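# Sort table parts into bins holding matching parts

## Task

For every part lying on the table, place it into whichever bin already contains an identical part; a part with no matching bin must stay outside all bins. Releasing a part is allowed as soon as any portion of it is inside the correct bin, but avoid dropping it onto another part. Finish by opening the gripper and moving the hand away: a part that sits correctly only because the robot is still holding or propping it does not count.

## Robot and tools

Robot: one Kinova Gen3 seven-joint arm with a Robotiq 2F-85 parallel gripper and a wrist camera. There is a single arm, so every motion argument is one row for that arm. Knocking anything off the table counts as failure; dropping parts, slamming, hard hits and heavy pushing are also penalised.

Frames. The scene frame has its origin on the tabletop directly under the arm base, +z up, +y to the left when facing along +x. Result lines report end_effector_position (metres) and end_effector_quat_wxyz in this frame; the base may be slightly tilted and the printed position drifts more at long reach. end_effector_position is the point midway between the pads when closed. Gripper axes: +z runs out along the fingers, y is the closing direction. Closed fingertips extend about 19 mm past that point (about 6 mm when fully open), and closing pushes the tips roughly 13 mm further out, so keep that clearance above a surface.

The row. Every motion uses a row of 8 numbers, each in [-1, 1], ordered dx, dy, dz, rx, ry, rz, position, speed. The first six are an offset, not a pose: a displacement and rotation vector expressed in the gripper's own axes, measured from the gripper pose at the start of the action (for a call's first action, the last pose a result reported). Scale: 1.0 equals 0.6 m or 180 degrees. position sets finger opening: +1 fully open (85 mm), 0 about 41 mm, about -0.8 pads touching, -1 closes until blocked. speed sets finger speed: about 20 mm/s at -1, 85 at 0, 150 at +1. Grip force is fixed by the arm (roughly 190 to 235 N per pad).

execute_actions(actions): a list of up to 15 actions, run in sequence. Each action is a table of up to 15 rows, each row lasting one 1/30 s step; a short table repeats its final row to fill 15 steps (0.5 s). All rows of an action are offsets from that action's start pose, not from the preceding row. Each step the commanded pose is clipped to within 70 mm and 16 degrees of the measured pose, so large offsets take several actions; afterwards the arm continues at most to the last clipped pose. Position is favoured over orientation when both cannot be met. An empty list just returns state and images. Results include step readings of end_effector_position; HELD marks steps partly blocked.

move(target, speed, blocking): drives the gripper in a straight line toward one target row (same 8-number layout, offset from the pose in the latest result that showed one). speed is the path's top speed in m/s, 0.002 to 0.5 (default 0.25); rotation is capped at twice that in rad/s. Paths last 0.5 to 10 s and stop short if longer. The path ignores obstacles; the hand lags and may overshoot speed near full arm extension. Faster contact hits harder; aiming further past a contact presses harder. Finger numbers are sent at the start. The added move: line reports the ending (done, off_target, moving, held, fault), distance from target, and limits: paced means the pose was clipped, held means some steps were blocked (then the arm may surge). blocking=false returns after 0.5 s while motion continues; until a result shows the move ended, other motion calls are refused, so use wait or stop.

wait(seconds): 0 to 10; lets the scene run holding the last command, returns early if a running move finishes. stop(): brakes a running move (needs room; fingers keep moving). zoom_image(camera, region): camera is one of cam_head_left, cam_head_right, cam_high, cam_low, cam_wrist; region [x0, y0, x1, y1] in image pixels, origin top-left, at most 504x504. All images are 672x504, in that camera order. read_manual(section) only returns licence texts. finished_scene(scene): ends the current scene, given its number; irreversible, so only call it once parts are placed, released and the hand is clear.

Gripping. To grasp, send position -1 and keep it. To release, send a position wider than the part. For a gentle grip, open, then close to slightly less than the part width. Fingers hold their place until a change of 0.01 or more is sent, but re-close toward the request if the part slips or is lost. position_measured_pct is about 50 - 50 x position (0 = fully open); stopping below 90 short of the request means something is held, about 90 or more means the pads met (empty or very thin object).

Safety. A 'pose unreachable' line means the clearance check (which includes any mount under the base) altered or blocked the command. If contact torque hits a joint load limit (46.9 N m for the first four joints, 29.5 for the wrist three, held weight included) the arm halts 10 s and drops the rest of the call. Holding loads heats motors: MOTOR HOT appears at 60 °C, and at 75 °C an OVER-TEMPERATURE FAULT lets the arm sag. Brief external tugs on held or loose parts may occur. The robot keeps executing the last command while you think. Camera calibrations (K, distortion, T_world_to_cam) are supplied and may be off by a few degrees and millimetres.

Each tool is called in YAML: its name, and indented under it one key for each argument.

## Session

execute_actions:
  actions: []

Scene clock: 0.00 s.
end_effector_position=(+0.7316, +0.3882, +0.1311) position_measured_pct=0.0 end_effector_quat_wxyz=(-0.302, +0.693, -0.655, +0.024)
Joint positions: [-0.434  1.158 -0.253  0.931  0.457  0.512  2.438]
Joint velocities: [ 0.001  0.     0.    -0.001 -0.     0.    -0.001]
Hand target: +0.732, +0.388, +0.131; -0.302, +0.693, -0.655, +0.024

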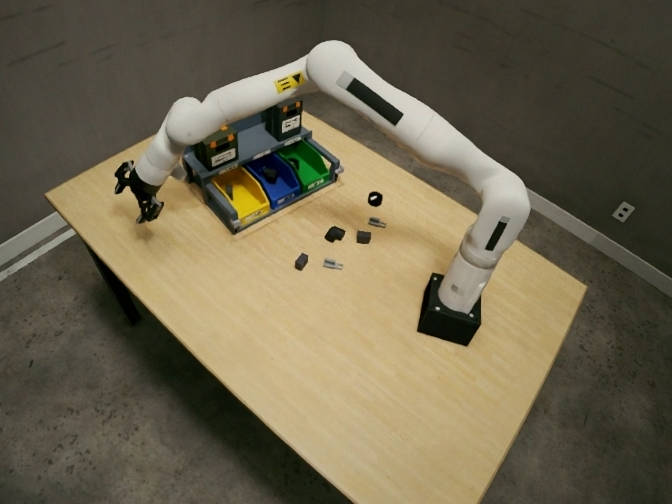

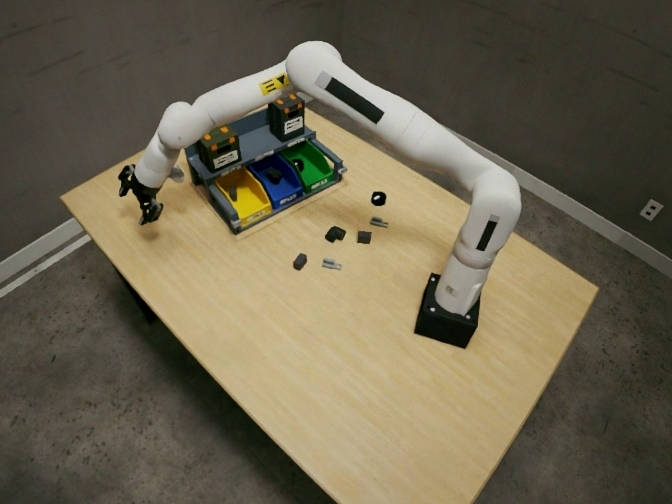

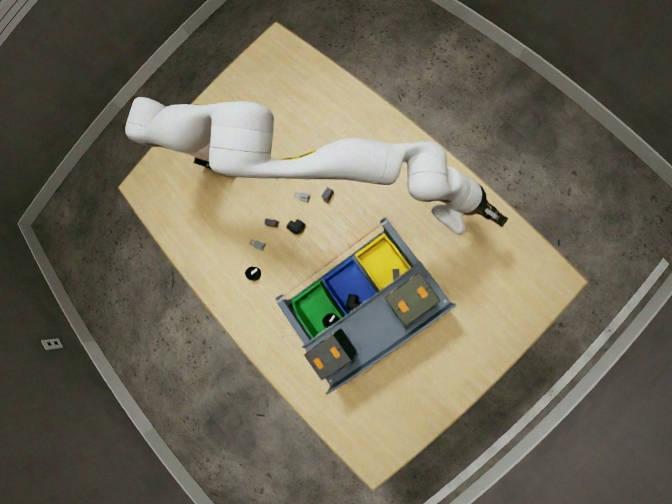

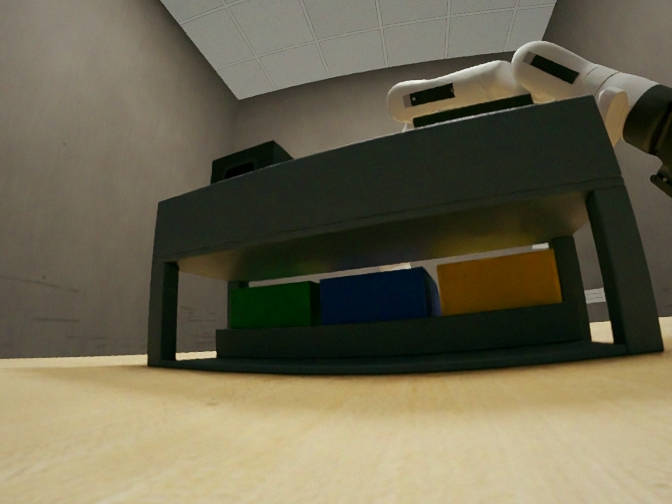

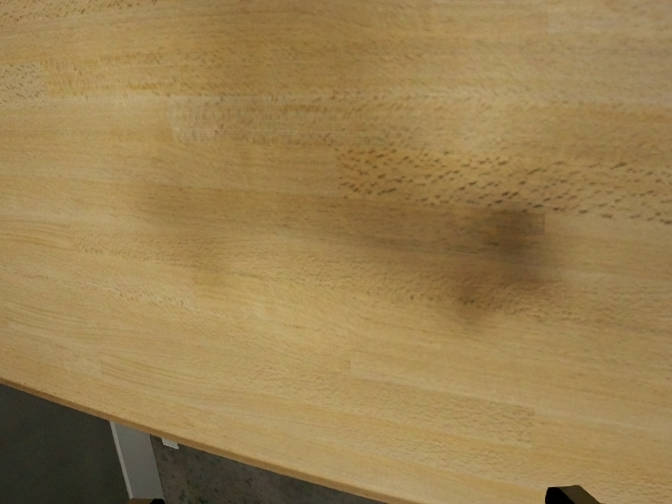

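zoom_image:
  camera: "cam_high"
  region: [230, 175, 370, 290]

zoom_image:
  camera: "cam_high"
  region: [270, 210, 460, 400]

zoom_image:
  camera: "cam_head_right"
  region: [180, 100, 360, 240]

zoom_image:
  camera: "cam_head_left"
  region: [280, 180, 400, 280]

Region (230, 175, 370, 290) of cam_high's 672x504 image, scaled by 3.600, with more detail than that image has; it fills the top 414 rows of this view, and the rest is white.

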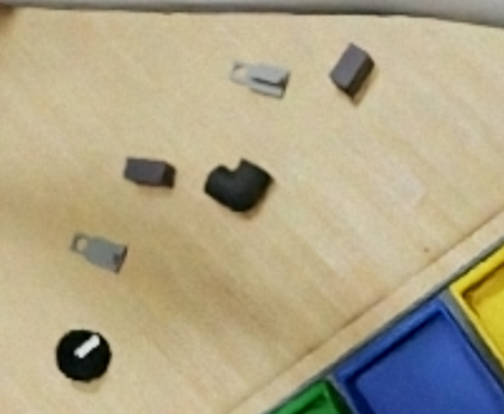

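Region (270, 210, 460, 400) of cam_high's 672x504 image, scaled by 2.653, with more detail than that image has.

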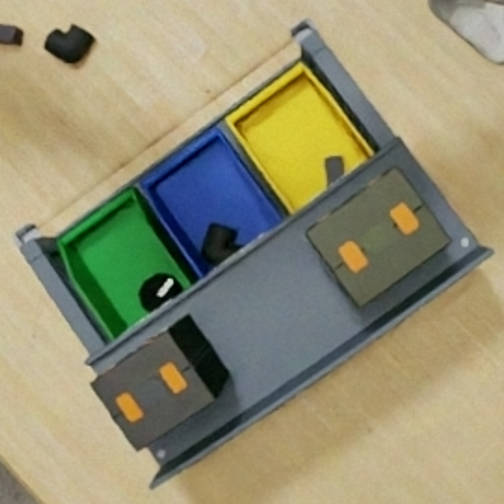

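Region (180, 100, 360, 240) of cam_head_right's 672x504 image, scaled by 2.800, with more detail than that image has.

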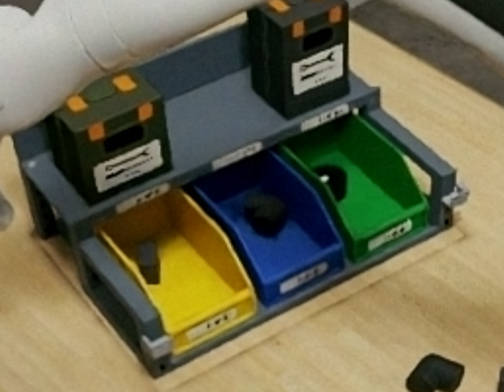

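Region (280, 180, 400, 280) of cam_head_left's 672x504 image, scaled by 4.200, with more detail than that image has.

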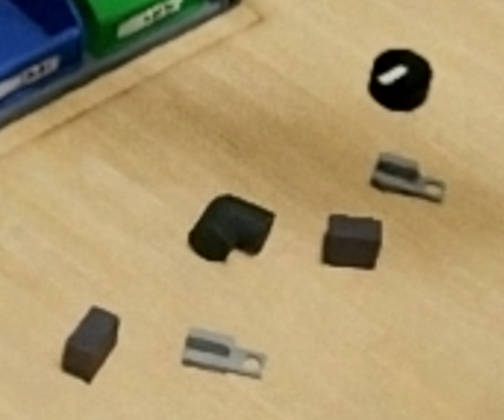

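zoom_image:
  camera: "cam_head_right"
  region: [210, 150, 310, 225]

zoom_image:
  camera: "cam_high"
  region: [310, 255, 420, 335]

Region (210, 150, 310, 225) of cam_head_right's 672x504 image, scaled by 5.040, with more detail than that image has; it fills the top 378 rows of this view, and the rest is white.

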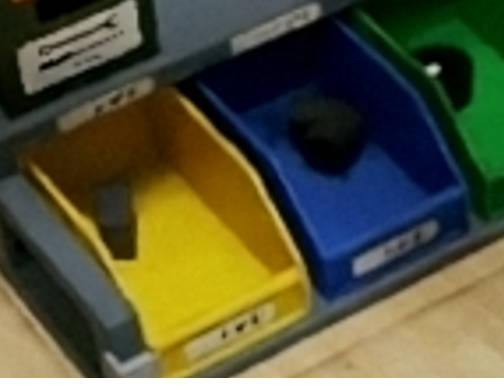

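Region (310, 255, 420, 335) of cam_high's 672x504 image, scaled by 4.582, with more detail than that image has; it fills the top 367 rows of this view, and the rest is white.

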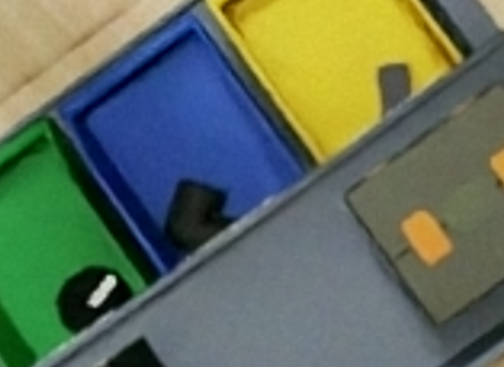

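move:
  target: [0.2519,0.3583,-0.5515,-0.1655,0.1052,-0.0687,0.2,0]
  speed: 0.3

Scene clock: 13.03 s.
end_effector_position=(+0.4196, +0.1294, +0.2496) position_measured_pct=40.1 end_effector_quat_wxyz=(-0.000, +0.799, -0.601, -0.000)
Joint positions: [-0.307  0.458 -0.323  1.735  0.355  1.031  2.623]
Joint velocities: [ 0.004 -0.005  0.     0.    -0.     0.     0.001]
Hand target: +0.420, +0.129, +0.250; -0.001, +0.799, -0.601, +0.000
Off the commanded pose: 0.000 m, 0 deg.
move: done
camera_calibration (this result's frames):
cam_wrist: T_world_to_cam=[[-0.97128, -0.23713, -0.0196241, 0.447856], [-0.236758, 0.971373, -0.0195267, 0.0403384], [0.0236927, -0.0143197, -0.999617, 0.382149], [0, 0, 0, 1]] pos_world=[0.43549, 0.0724887, 0.391579]

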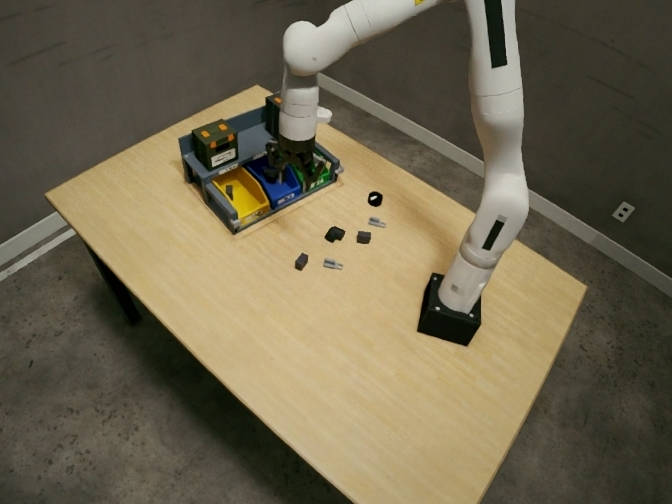

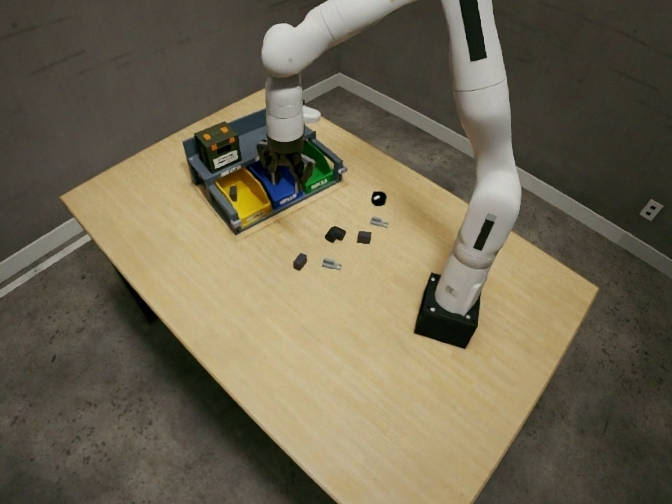

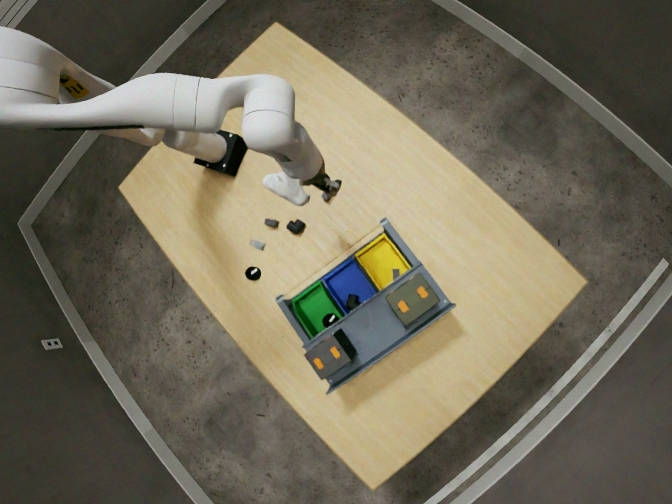

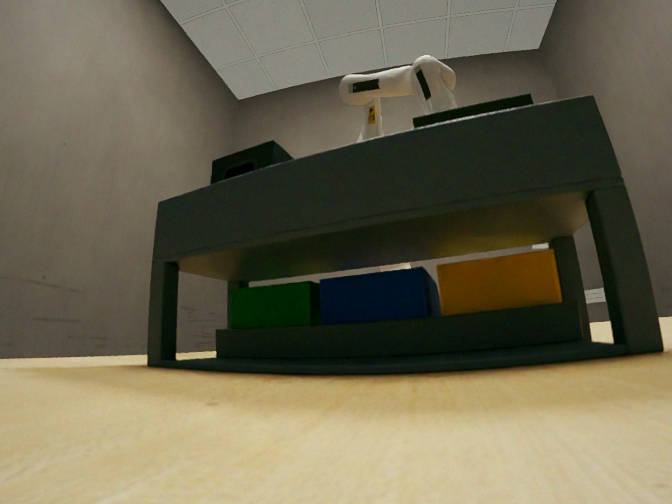

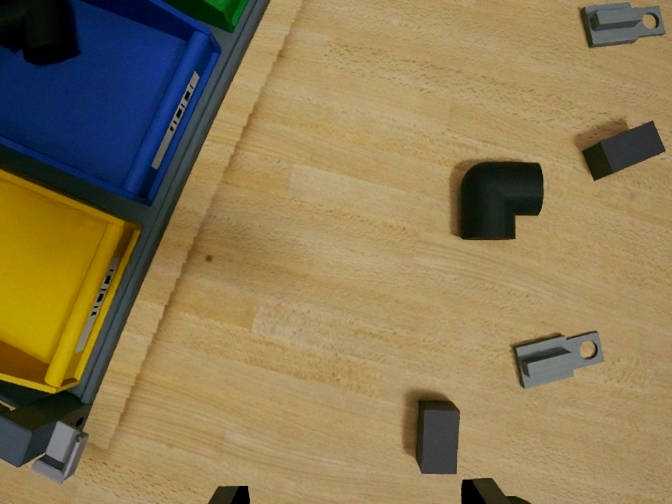

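move:
  target: [-0.0637,0.0765,0.3077,0,0,0.017,0.2,0]
  speed: 0.3

Scene clock: 22.13 s.
end_effector_position=(+0.3660, +0.1528, +0.0645) position_measured_pct=40.1 end_effector_quat_wxyz=(-0.000, +0.782, -0.623, +0.001)
Joint positions: [-0.474  0.762 -0.147  2.028  0.628  0.465  2.201]
Joint velocities: [-0.01   0.004  0.002 -0.001  0.003 -0.003 -0.006]
Hand target: +0.366, +0.153, +0.064; -0.000, +0.782, -0.623, +0.001
Off the commanded pose: 0.001 m, 0 deg.
move: done
camera_calibration (this result's frames):
cam_wrist: T_world_to_cam=[[-0.982851, -0.183237, -0.0206755, 0.393814], [-0.182803, 0.98292, -0.0212531, -0.0199988], [0.0242168, -0.0171091, -0.99956, 0.199006], [0, 0, 0, 1]] pos_world=[0.378585, 0.0952232, 0.206636]

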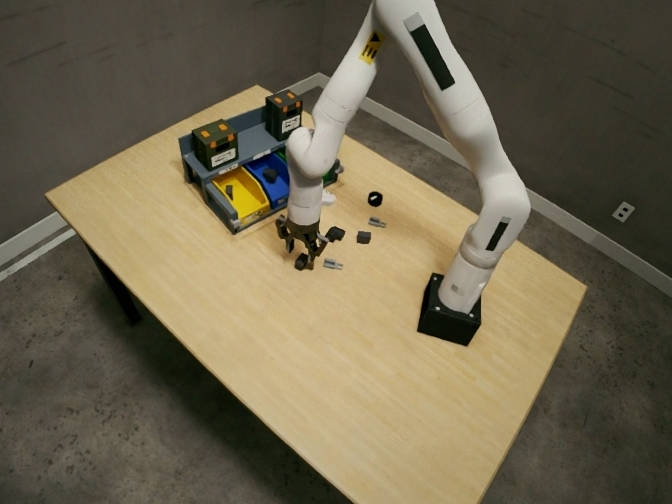

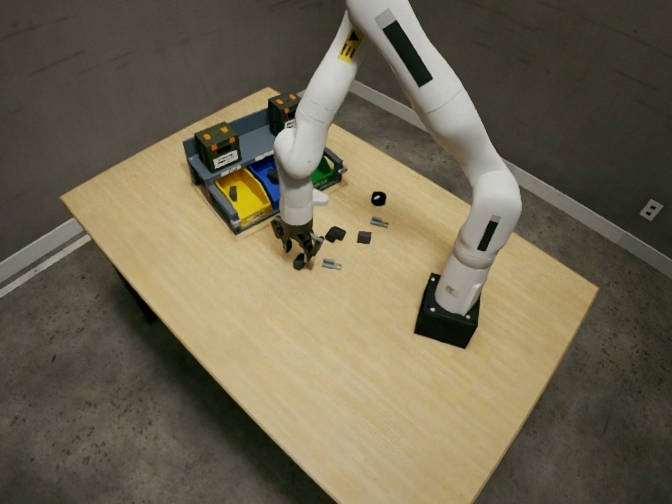

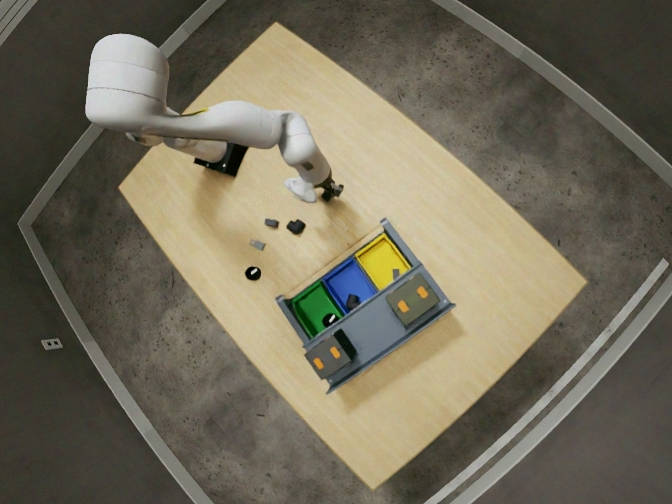

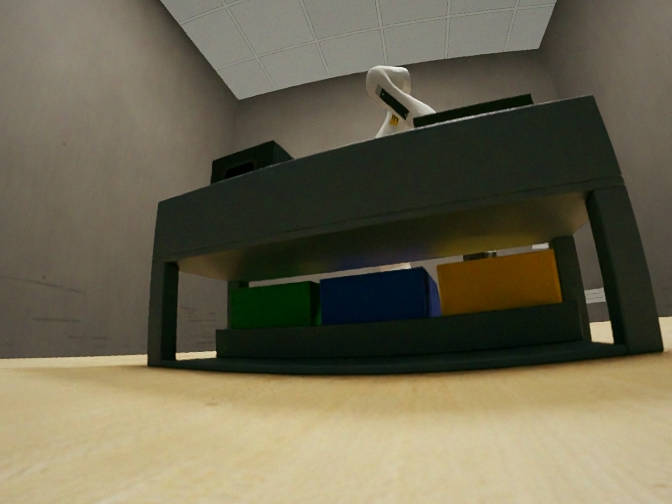

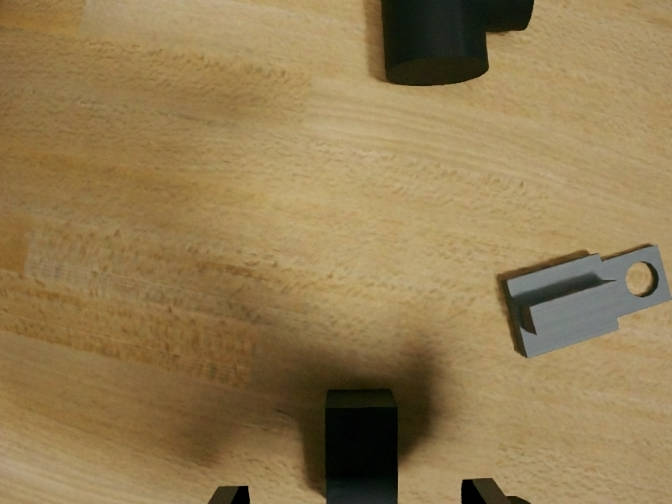

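move:
  target: [0.006,0.0025,0.066,0,0,0.01,0.0,0]
  speed: 0.12

execute_actions:
  actions:
    - [[0,0,0,0,0,0,-1,0]]

Scene clock: 23.90 s.
end_effector_position=(+0.3657, +0.1488, +0.0250) position_measured_pct=49.6 end_effector_quat_wxyz=(-0.000, +0.772, -0.636, +0.001)
Joint positions: [-0.508  0.854 -0.066  2.037  0.68   0.347  2.127]
Joint velocities: [-0.006  0.005  0.001  0.002  0.002 -0.002 -0.002]
Hand target: +0.366, +0.149, +0.025; -0.000, +0.772, -0.635, +0.001
Off the commanded pose: 0.000 m, 0 deg.
move: done
camera_calibration (this result's frames):
cam_wrist: T_world_to_cam=[[-0.988164, -0.151913, -0.0213103, 0.3893], [-0.151462, 0.988232, -0.021371, -0.0292048], [0.0243061, -0.0178903, -0.999544, 0.159523], [0, 0, 0, 1]] pos_world=[0.376391, 0.0908546, 0.167123]

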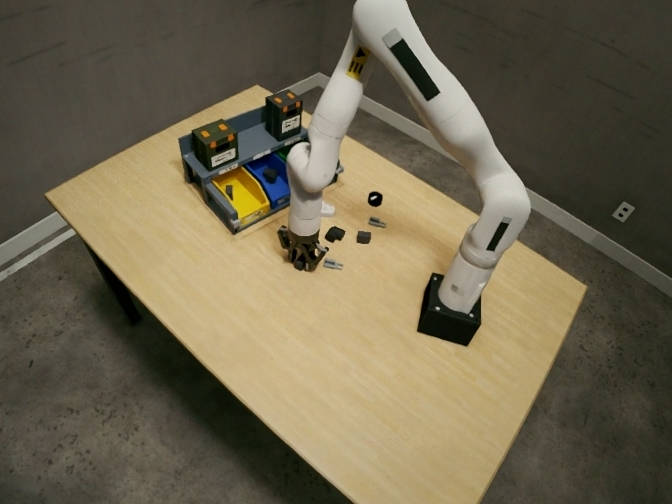

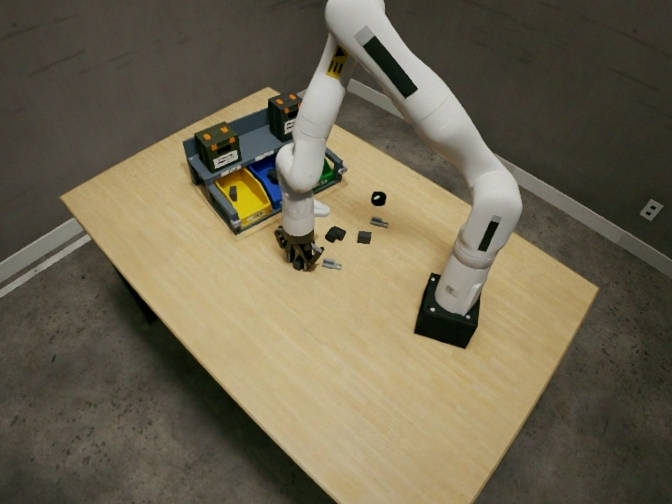

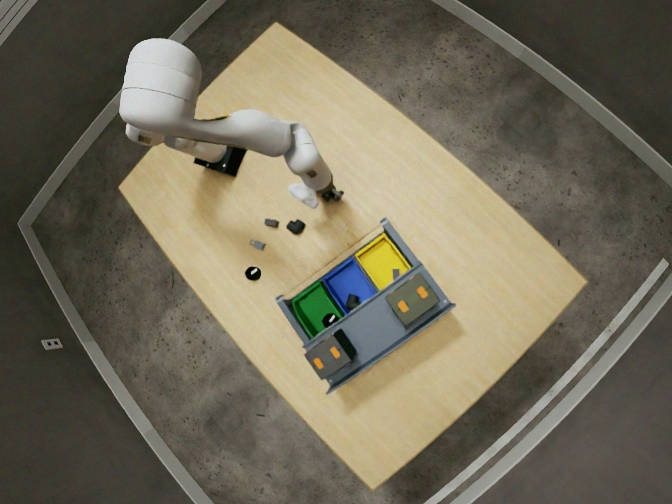

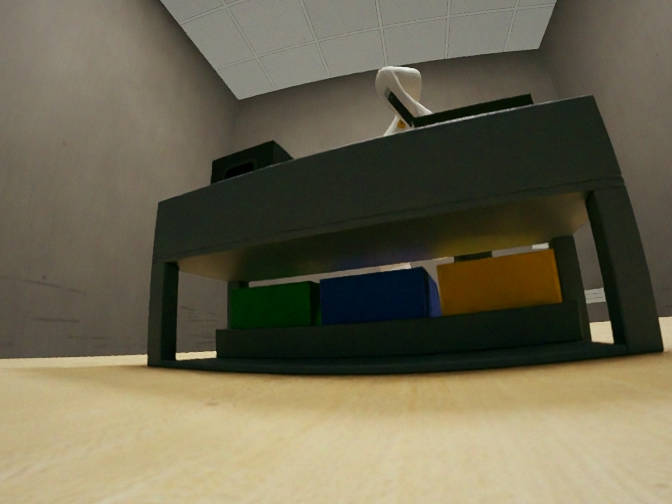

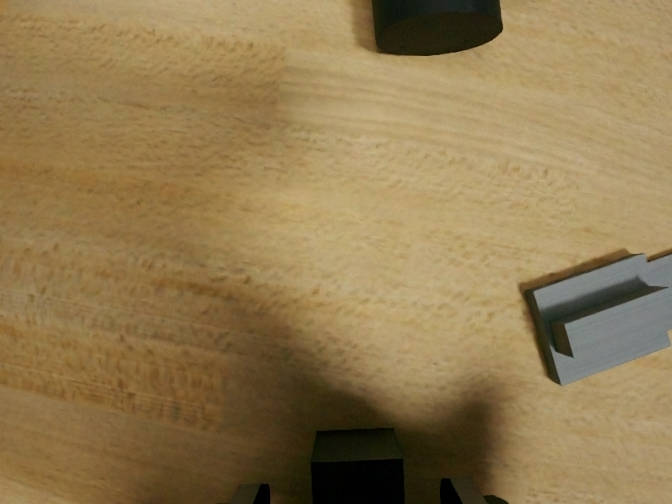

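Scene clock: 24.40 s.
end_effector_position=(+0.3658, +0.1488, +0.0253) position_measured_pct=73.8 end_effector_quat_wxyz=(-0.001, +0.772, -0.635, +0.001)
Joint positions: [-0.508  0.853 -0.066  2.037  0.68   0.347  2.127]
Joint velocities: [ 0.001 -0.     0.    -0.    -0.     0.001 -0.   ]
Hand target: +0.366, +0.149, +0.025; -0.000, +0.772, -0.636, +0.001
Off the commanded pose: 0.000 m, 0 deg.
Step readings (end_effector_position):
0: (+0.3657, +0.1488, +0.0250)
1: (+0.3657, +0.1488, +0.0250)
2: (+0.3658, +0.1488, +0.0250)
4: (+0.3658, +0.1488, +0.0250)
8: (+0.3658, +0.1488, +0.0250)
15: end_effector_position above
camera_calibration (this result's frames):
cam_wrist: T_world_to_cam=[[-0.988147, -0.151965, -0.0217192, 0.389385], [-0.151508, 0.988226, -0.0213182, -0.0292206], [0.0247031, -0.0177749, -0.999537, 0.159699], [0, 0, 0, 1]] pos_world=[0.376397, 0.090888, 0.16746]

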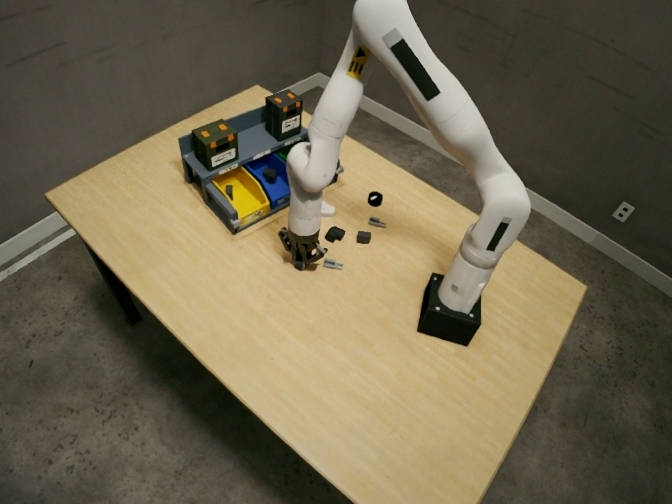

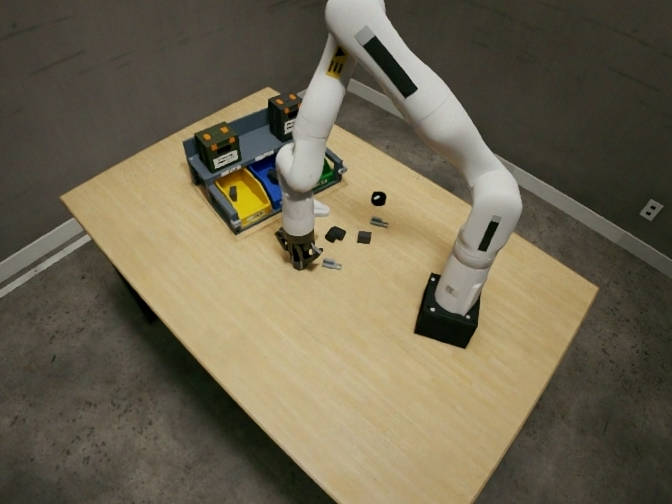

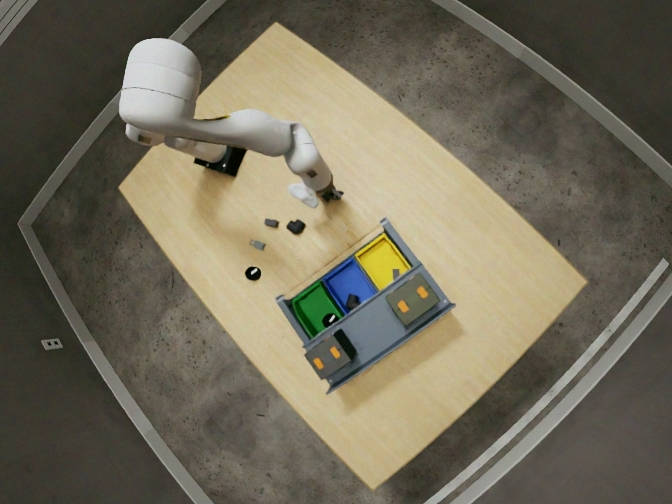

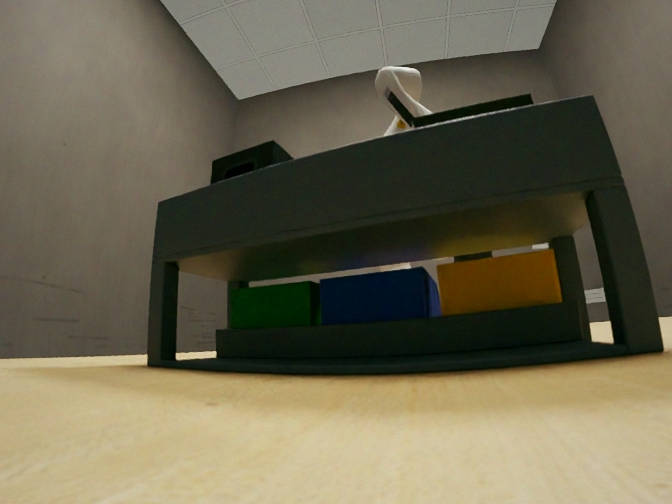

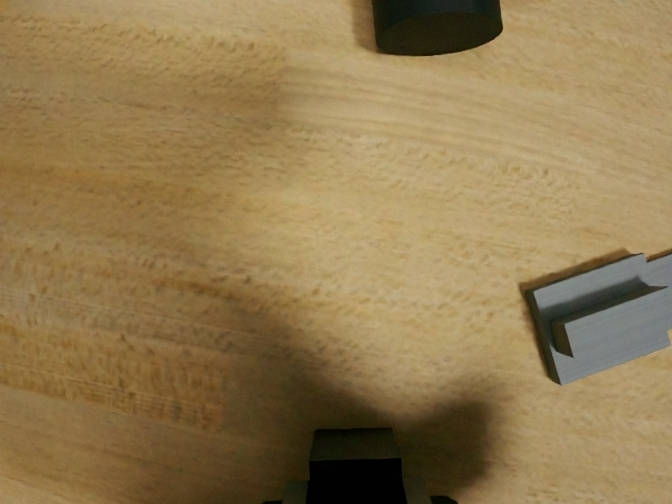

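move:
  target: [0.0895,-0.3837,-0.1917,0,0,0.1167,-1,0]
  speed: 0.3

Scene clock: 29.00 s.
end_effector_position=(+0.6011, +0.1412, +0.1421) position_measured_pct=73.8 end_effector_quat_wxyz=(+0.002, -0.643, +0.765, +0.000)
Joint positions: [-0.272  0.921 -0.205  1.159  0.369  1.096  2.393]
Joint velocities: [-0.001  0.016 -0.    -0.016 -0.001  0.012  0.002]
Hand target: +0.601, +0.141, +0.142; +0.001, -0.644, +0.765, +0.000
Off the commanded pose: 0.001 m, 0 deg.
move: done
camera_calibration (this result's frames):
cam_wrist: T_world_to_cam=[[-0.977036, 0.212061, -0.0207801, 0.565094], [0.212424, 0.977026, -0.0171851, -0.201358], [0.0166584, -0.0212046, -0.999636, 0.275831], [0, 0, 0, 1]] pos_world=[0.590295, 0.0827465, 0.284013]

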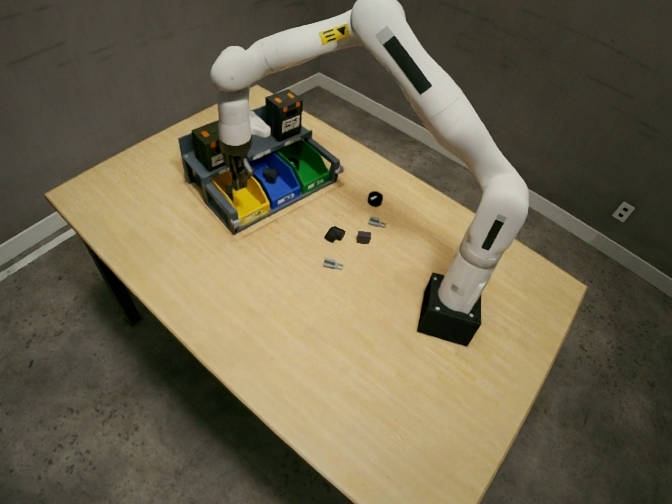

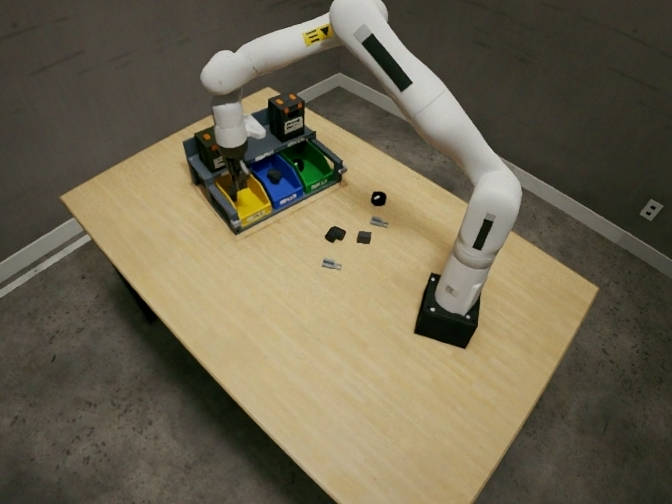

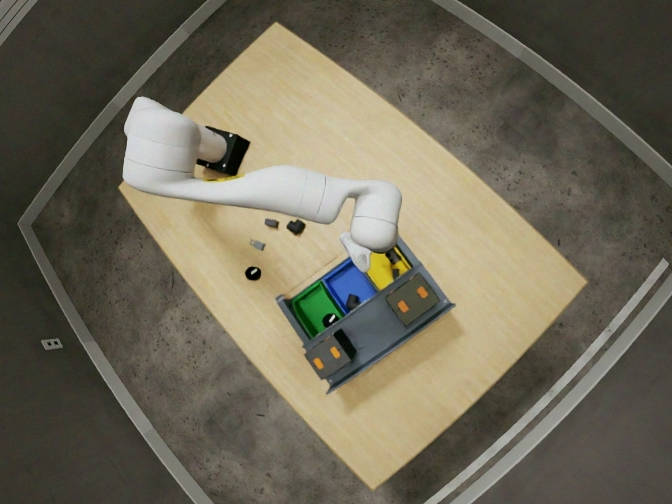

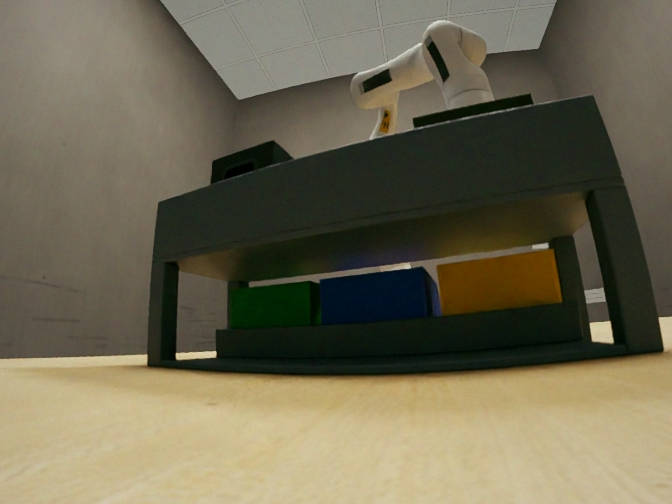

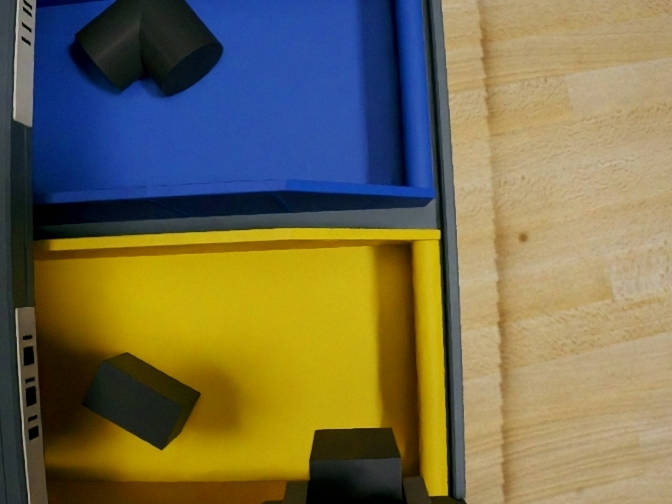

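move:
  target: [-0.004,-0.02,0.15,0,0,0,-1,0]
  speed: 0.15

Scene clock: 31.40 s.
end_effector_position=(+0.6139, +0.1415, +0.0523) position_measured_pct=73.8 end_effector_quat_wxyz=(+0.002, -0.643, +0.766, +0.000)
Joint positions: [-0.254  1.073 -0.184  1.135  0.4    0.965  2.389]
Joint velocities: [ 0.002  0.005  0.001 -0.001 -0.001 -0.001  0.001]
Hand target: +0.614, +0.142, +0.052; +0.002, -0.643, +0.766, +0.000
Off the commanded pose: 0.000 m, 0 deg.
move: done
camera_calibration (this result's frames):
cam_wrist: T_world_to_cam=[[-0.976924, 0.212542, -0.0211211, 0.575498], [0.212912, 0.976921, -0.0171578, -0.206197], [0.0169868, -0.0212588, -0.99963, 0.185666], [0, 0, 0, 1]] pos_world=[0.602966, 0.0830681, 0.194215]

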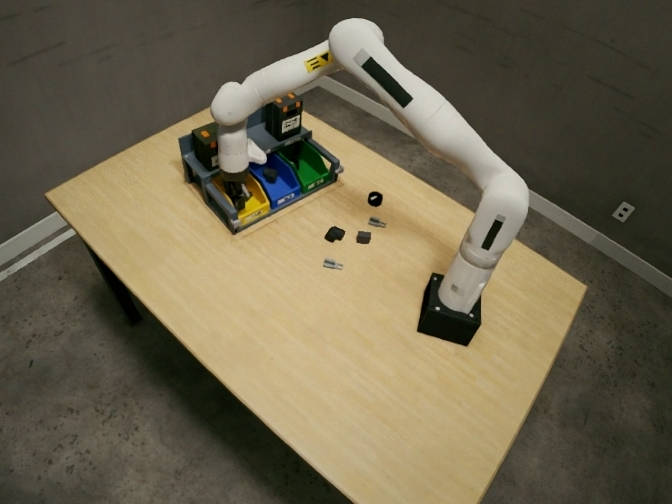

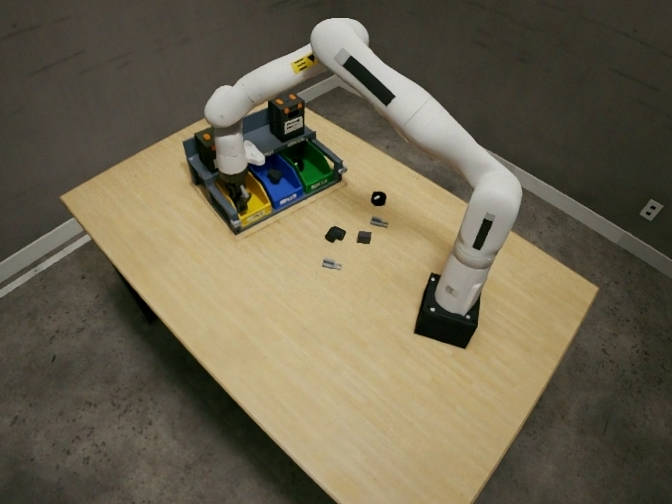

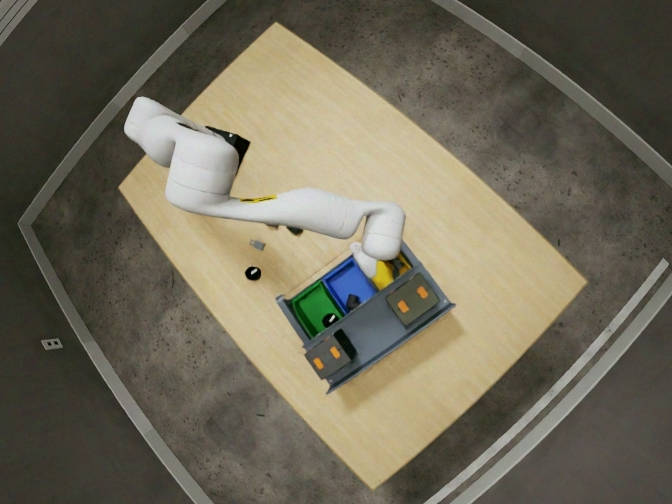

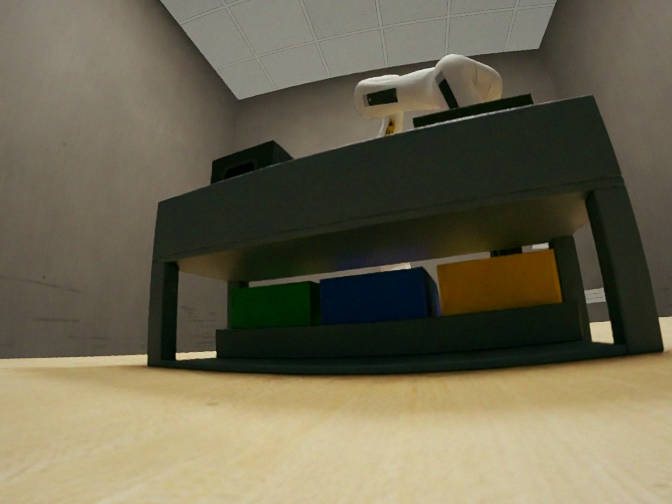

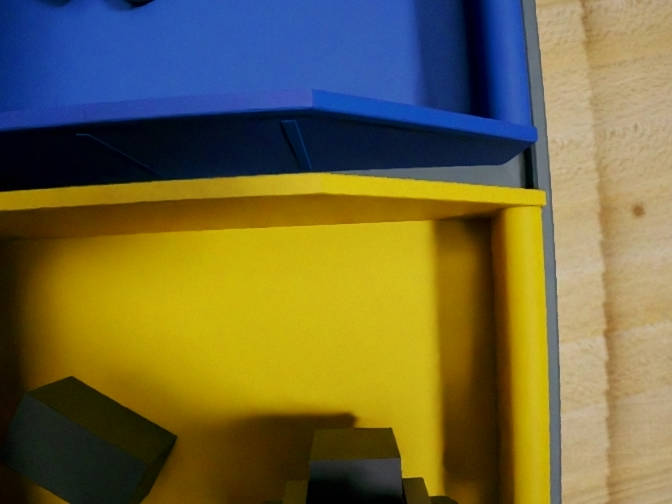

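execute_actions:
  actions:
    - [[0,0,0.003,0,0,0,-1,0],[0,0,0.006,0,0,0,-1,0],[0,0,0.009,0,0,0,-1,0],[0,0,0.012,0,0,0,-1,0],[0,0,0.015,0,0,0,-1,0],[0,0,0.017,0,0,0,-1,0],[0,0,0.018,0,0,0,-1,0],[0,0,0.018,0,0,0,-1,0],[0,0,0.018,0,0,0,-1,0],[0,0,0.018,0,0,0,-1,0],[0,0,0.018,0,0,0,-1,0],[0,0,0.018,0,0,0,-0.3,0]]
    - [[0,0,0,0,0,0,-0.3,0],[0,0,0,0,0,0,-0.3,0],[0,0,0,0,0,0,-0.3,0],[0,0,-0.005,0,0,0,-0.3,0],[0,0,-0.012,0,0,0,-0.3,0],[0,0,-0.02,0,0,0,-0.3,0],[0,0,-0.03,0,0,0,-0.3,0],[0,0,-0.04,0,0,0,-0.3,0],[0,0,-0.05,0,0,0,-0.3,0],[0,0,-0.06,0,0,0,-0.3,0],[0,0,-0.07,0,0,0,-0.3,0],[0,0,-0.08,0,0,0,-0.3,0],[0,0,-0.09,0,0,0,-0.3,0],[0,0,-0.097,0,0,0,-0.3,0],[0,0,-0.1,0,0,0,-0.3,0]]

Scene clock: 34.43 s.
end_effector_position=(+0.6140, +0.1417, +0.0871) position_measured_pct=65.1 end_effector_quat_wxyz=(+0.002, -0.643, +0.766, -0.000)
Joint positions: [-0.26   1.02  -0.193  1.129  0.387  1.023  2.397]
Joint velocities: [-0.027 -0.221 -0.039 -0.051 -0.058  0.274  0.039]
Hand target: +0.614, +0.142, +0.101; +0.002, -0.643, +0.766, +0.000
Off the commanded pose: 0.015 m, 0 deg.
Step readings (end_effector_position; steps 1 to 15: 1st action; 16 to 30: 2nd action):
0: (+0.6138, +0.1415, +0.0521)
1: (+0.6138, +0.1416, +0.0519)
2: (+0.6139, +0.1416, +0.0513)
4: (+0.6139, +0.1416, +0.0491)
8: (+0.6139, +0.1415, +0.0437)
15: (+0.6141, +0.1415, +0.0418)
16: (+0.6141, +0.1416, +0.0419)
17: (+0.6141, +0.1416, +0.0419)
19: (+0.6142, +0.1416, +0.0423)
23: (+0.6142, +0.1413, +0.0516)
30: end_effector_position above
camera_calibration (this result's frames):
cam_wrist: T_world_to_cam=[[-0.976953, 0.212324, -0.0219449, 0.576459], [0.2127, 0.976979, -0.0164648, -0.205714], [0.0179439, -0.020753, -0.999624, 0.219771], [0, 0, 0, 1]] pos_world=[0.602985, 0.0831425, 0.228951]

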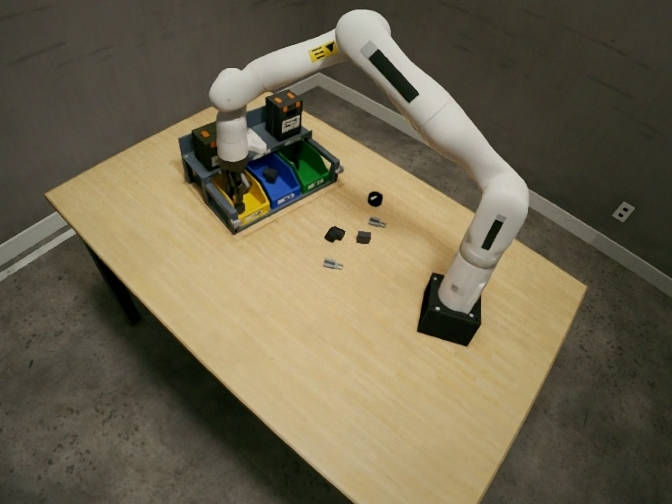

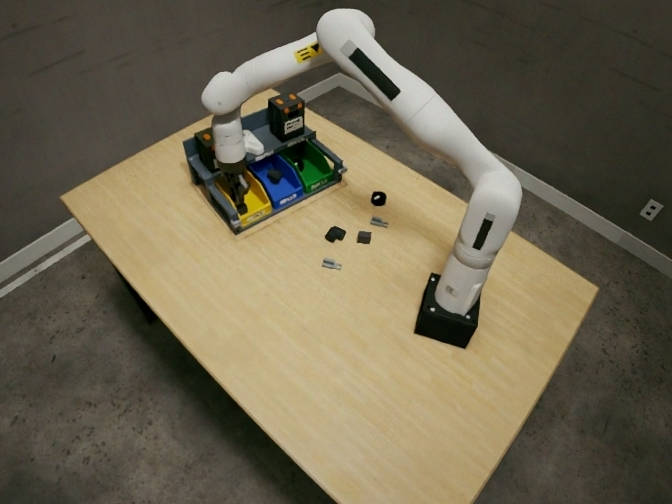

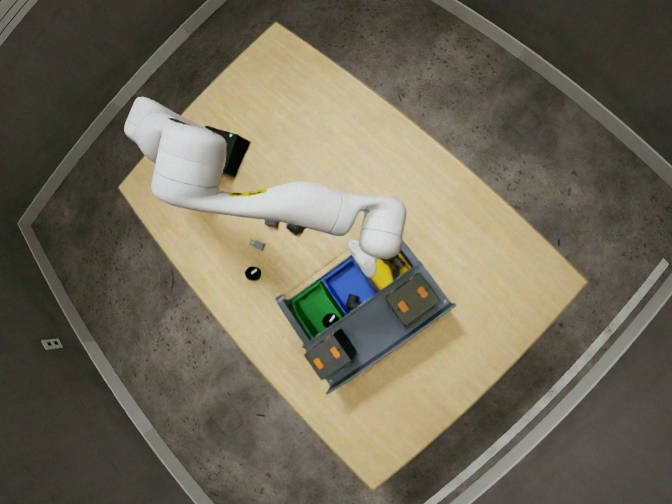

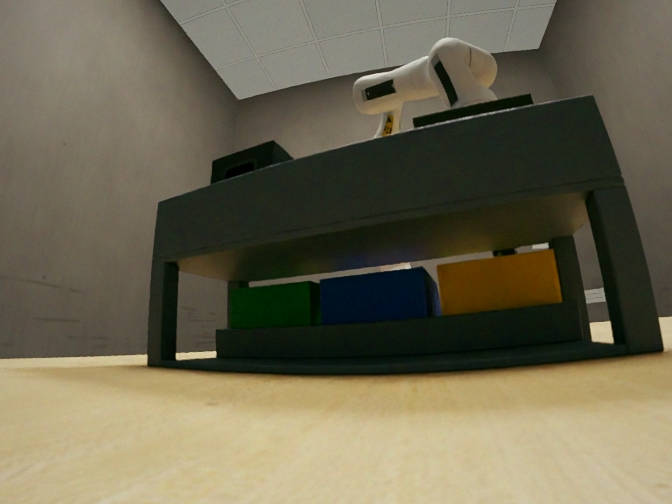

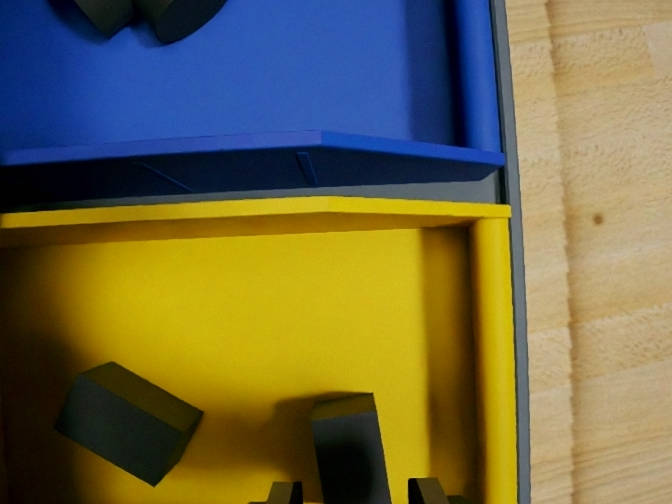

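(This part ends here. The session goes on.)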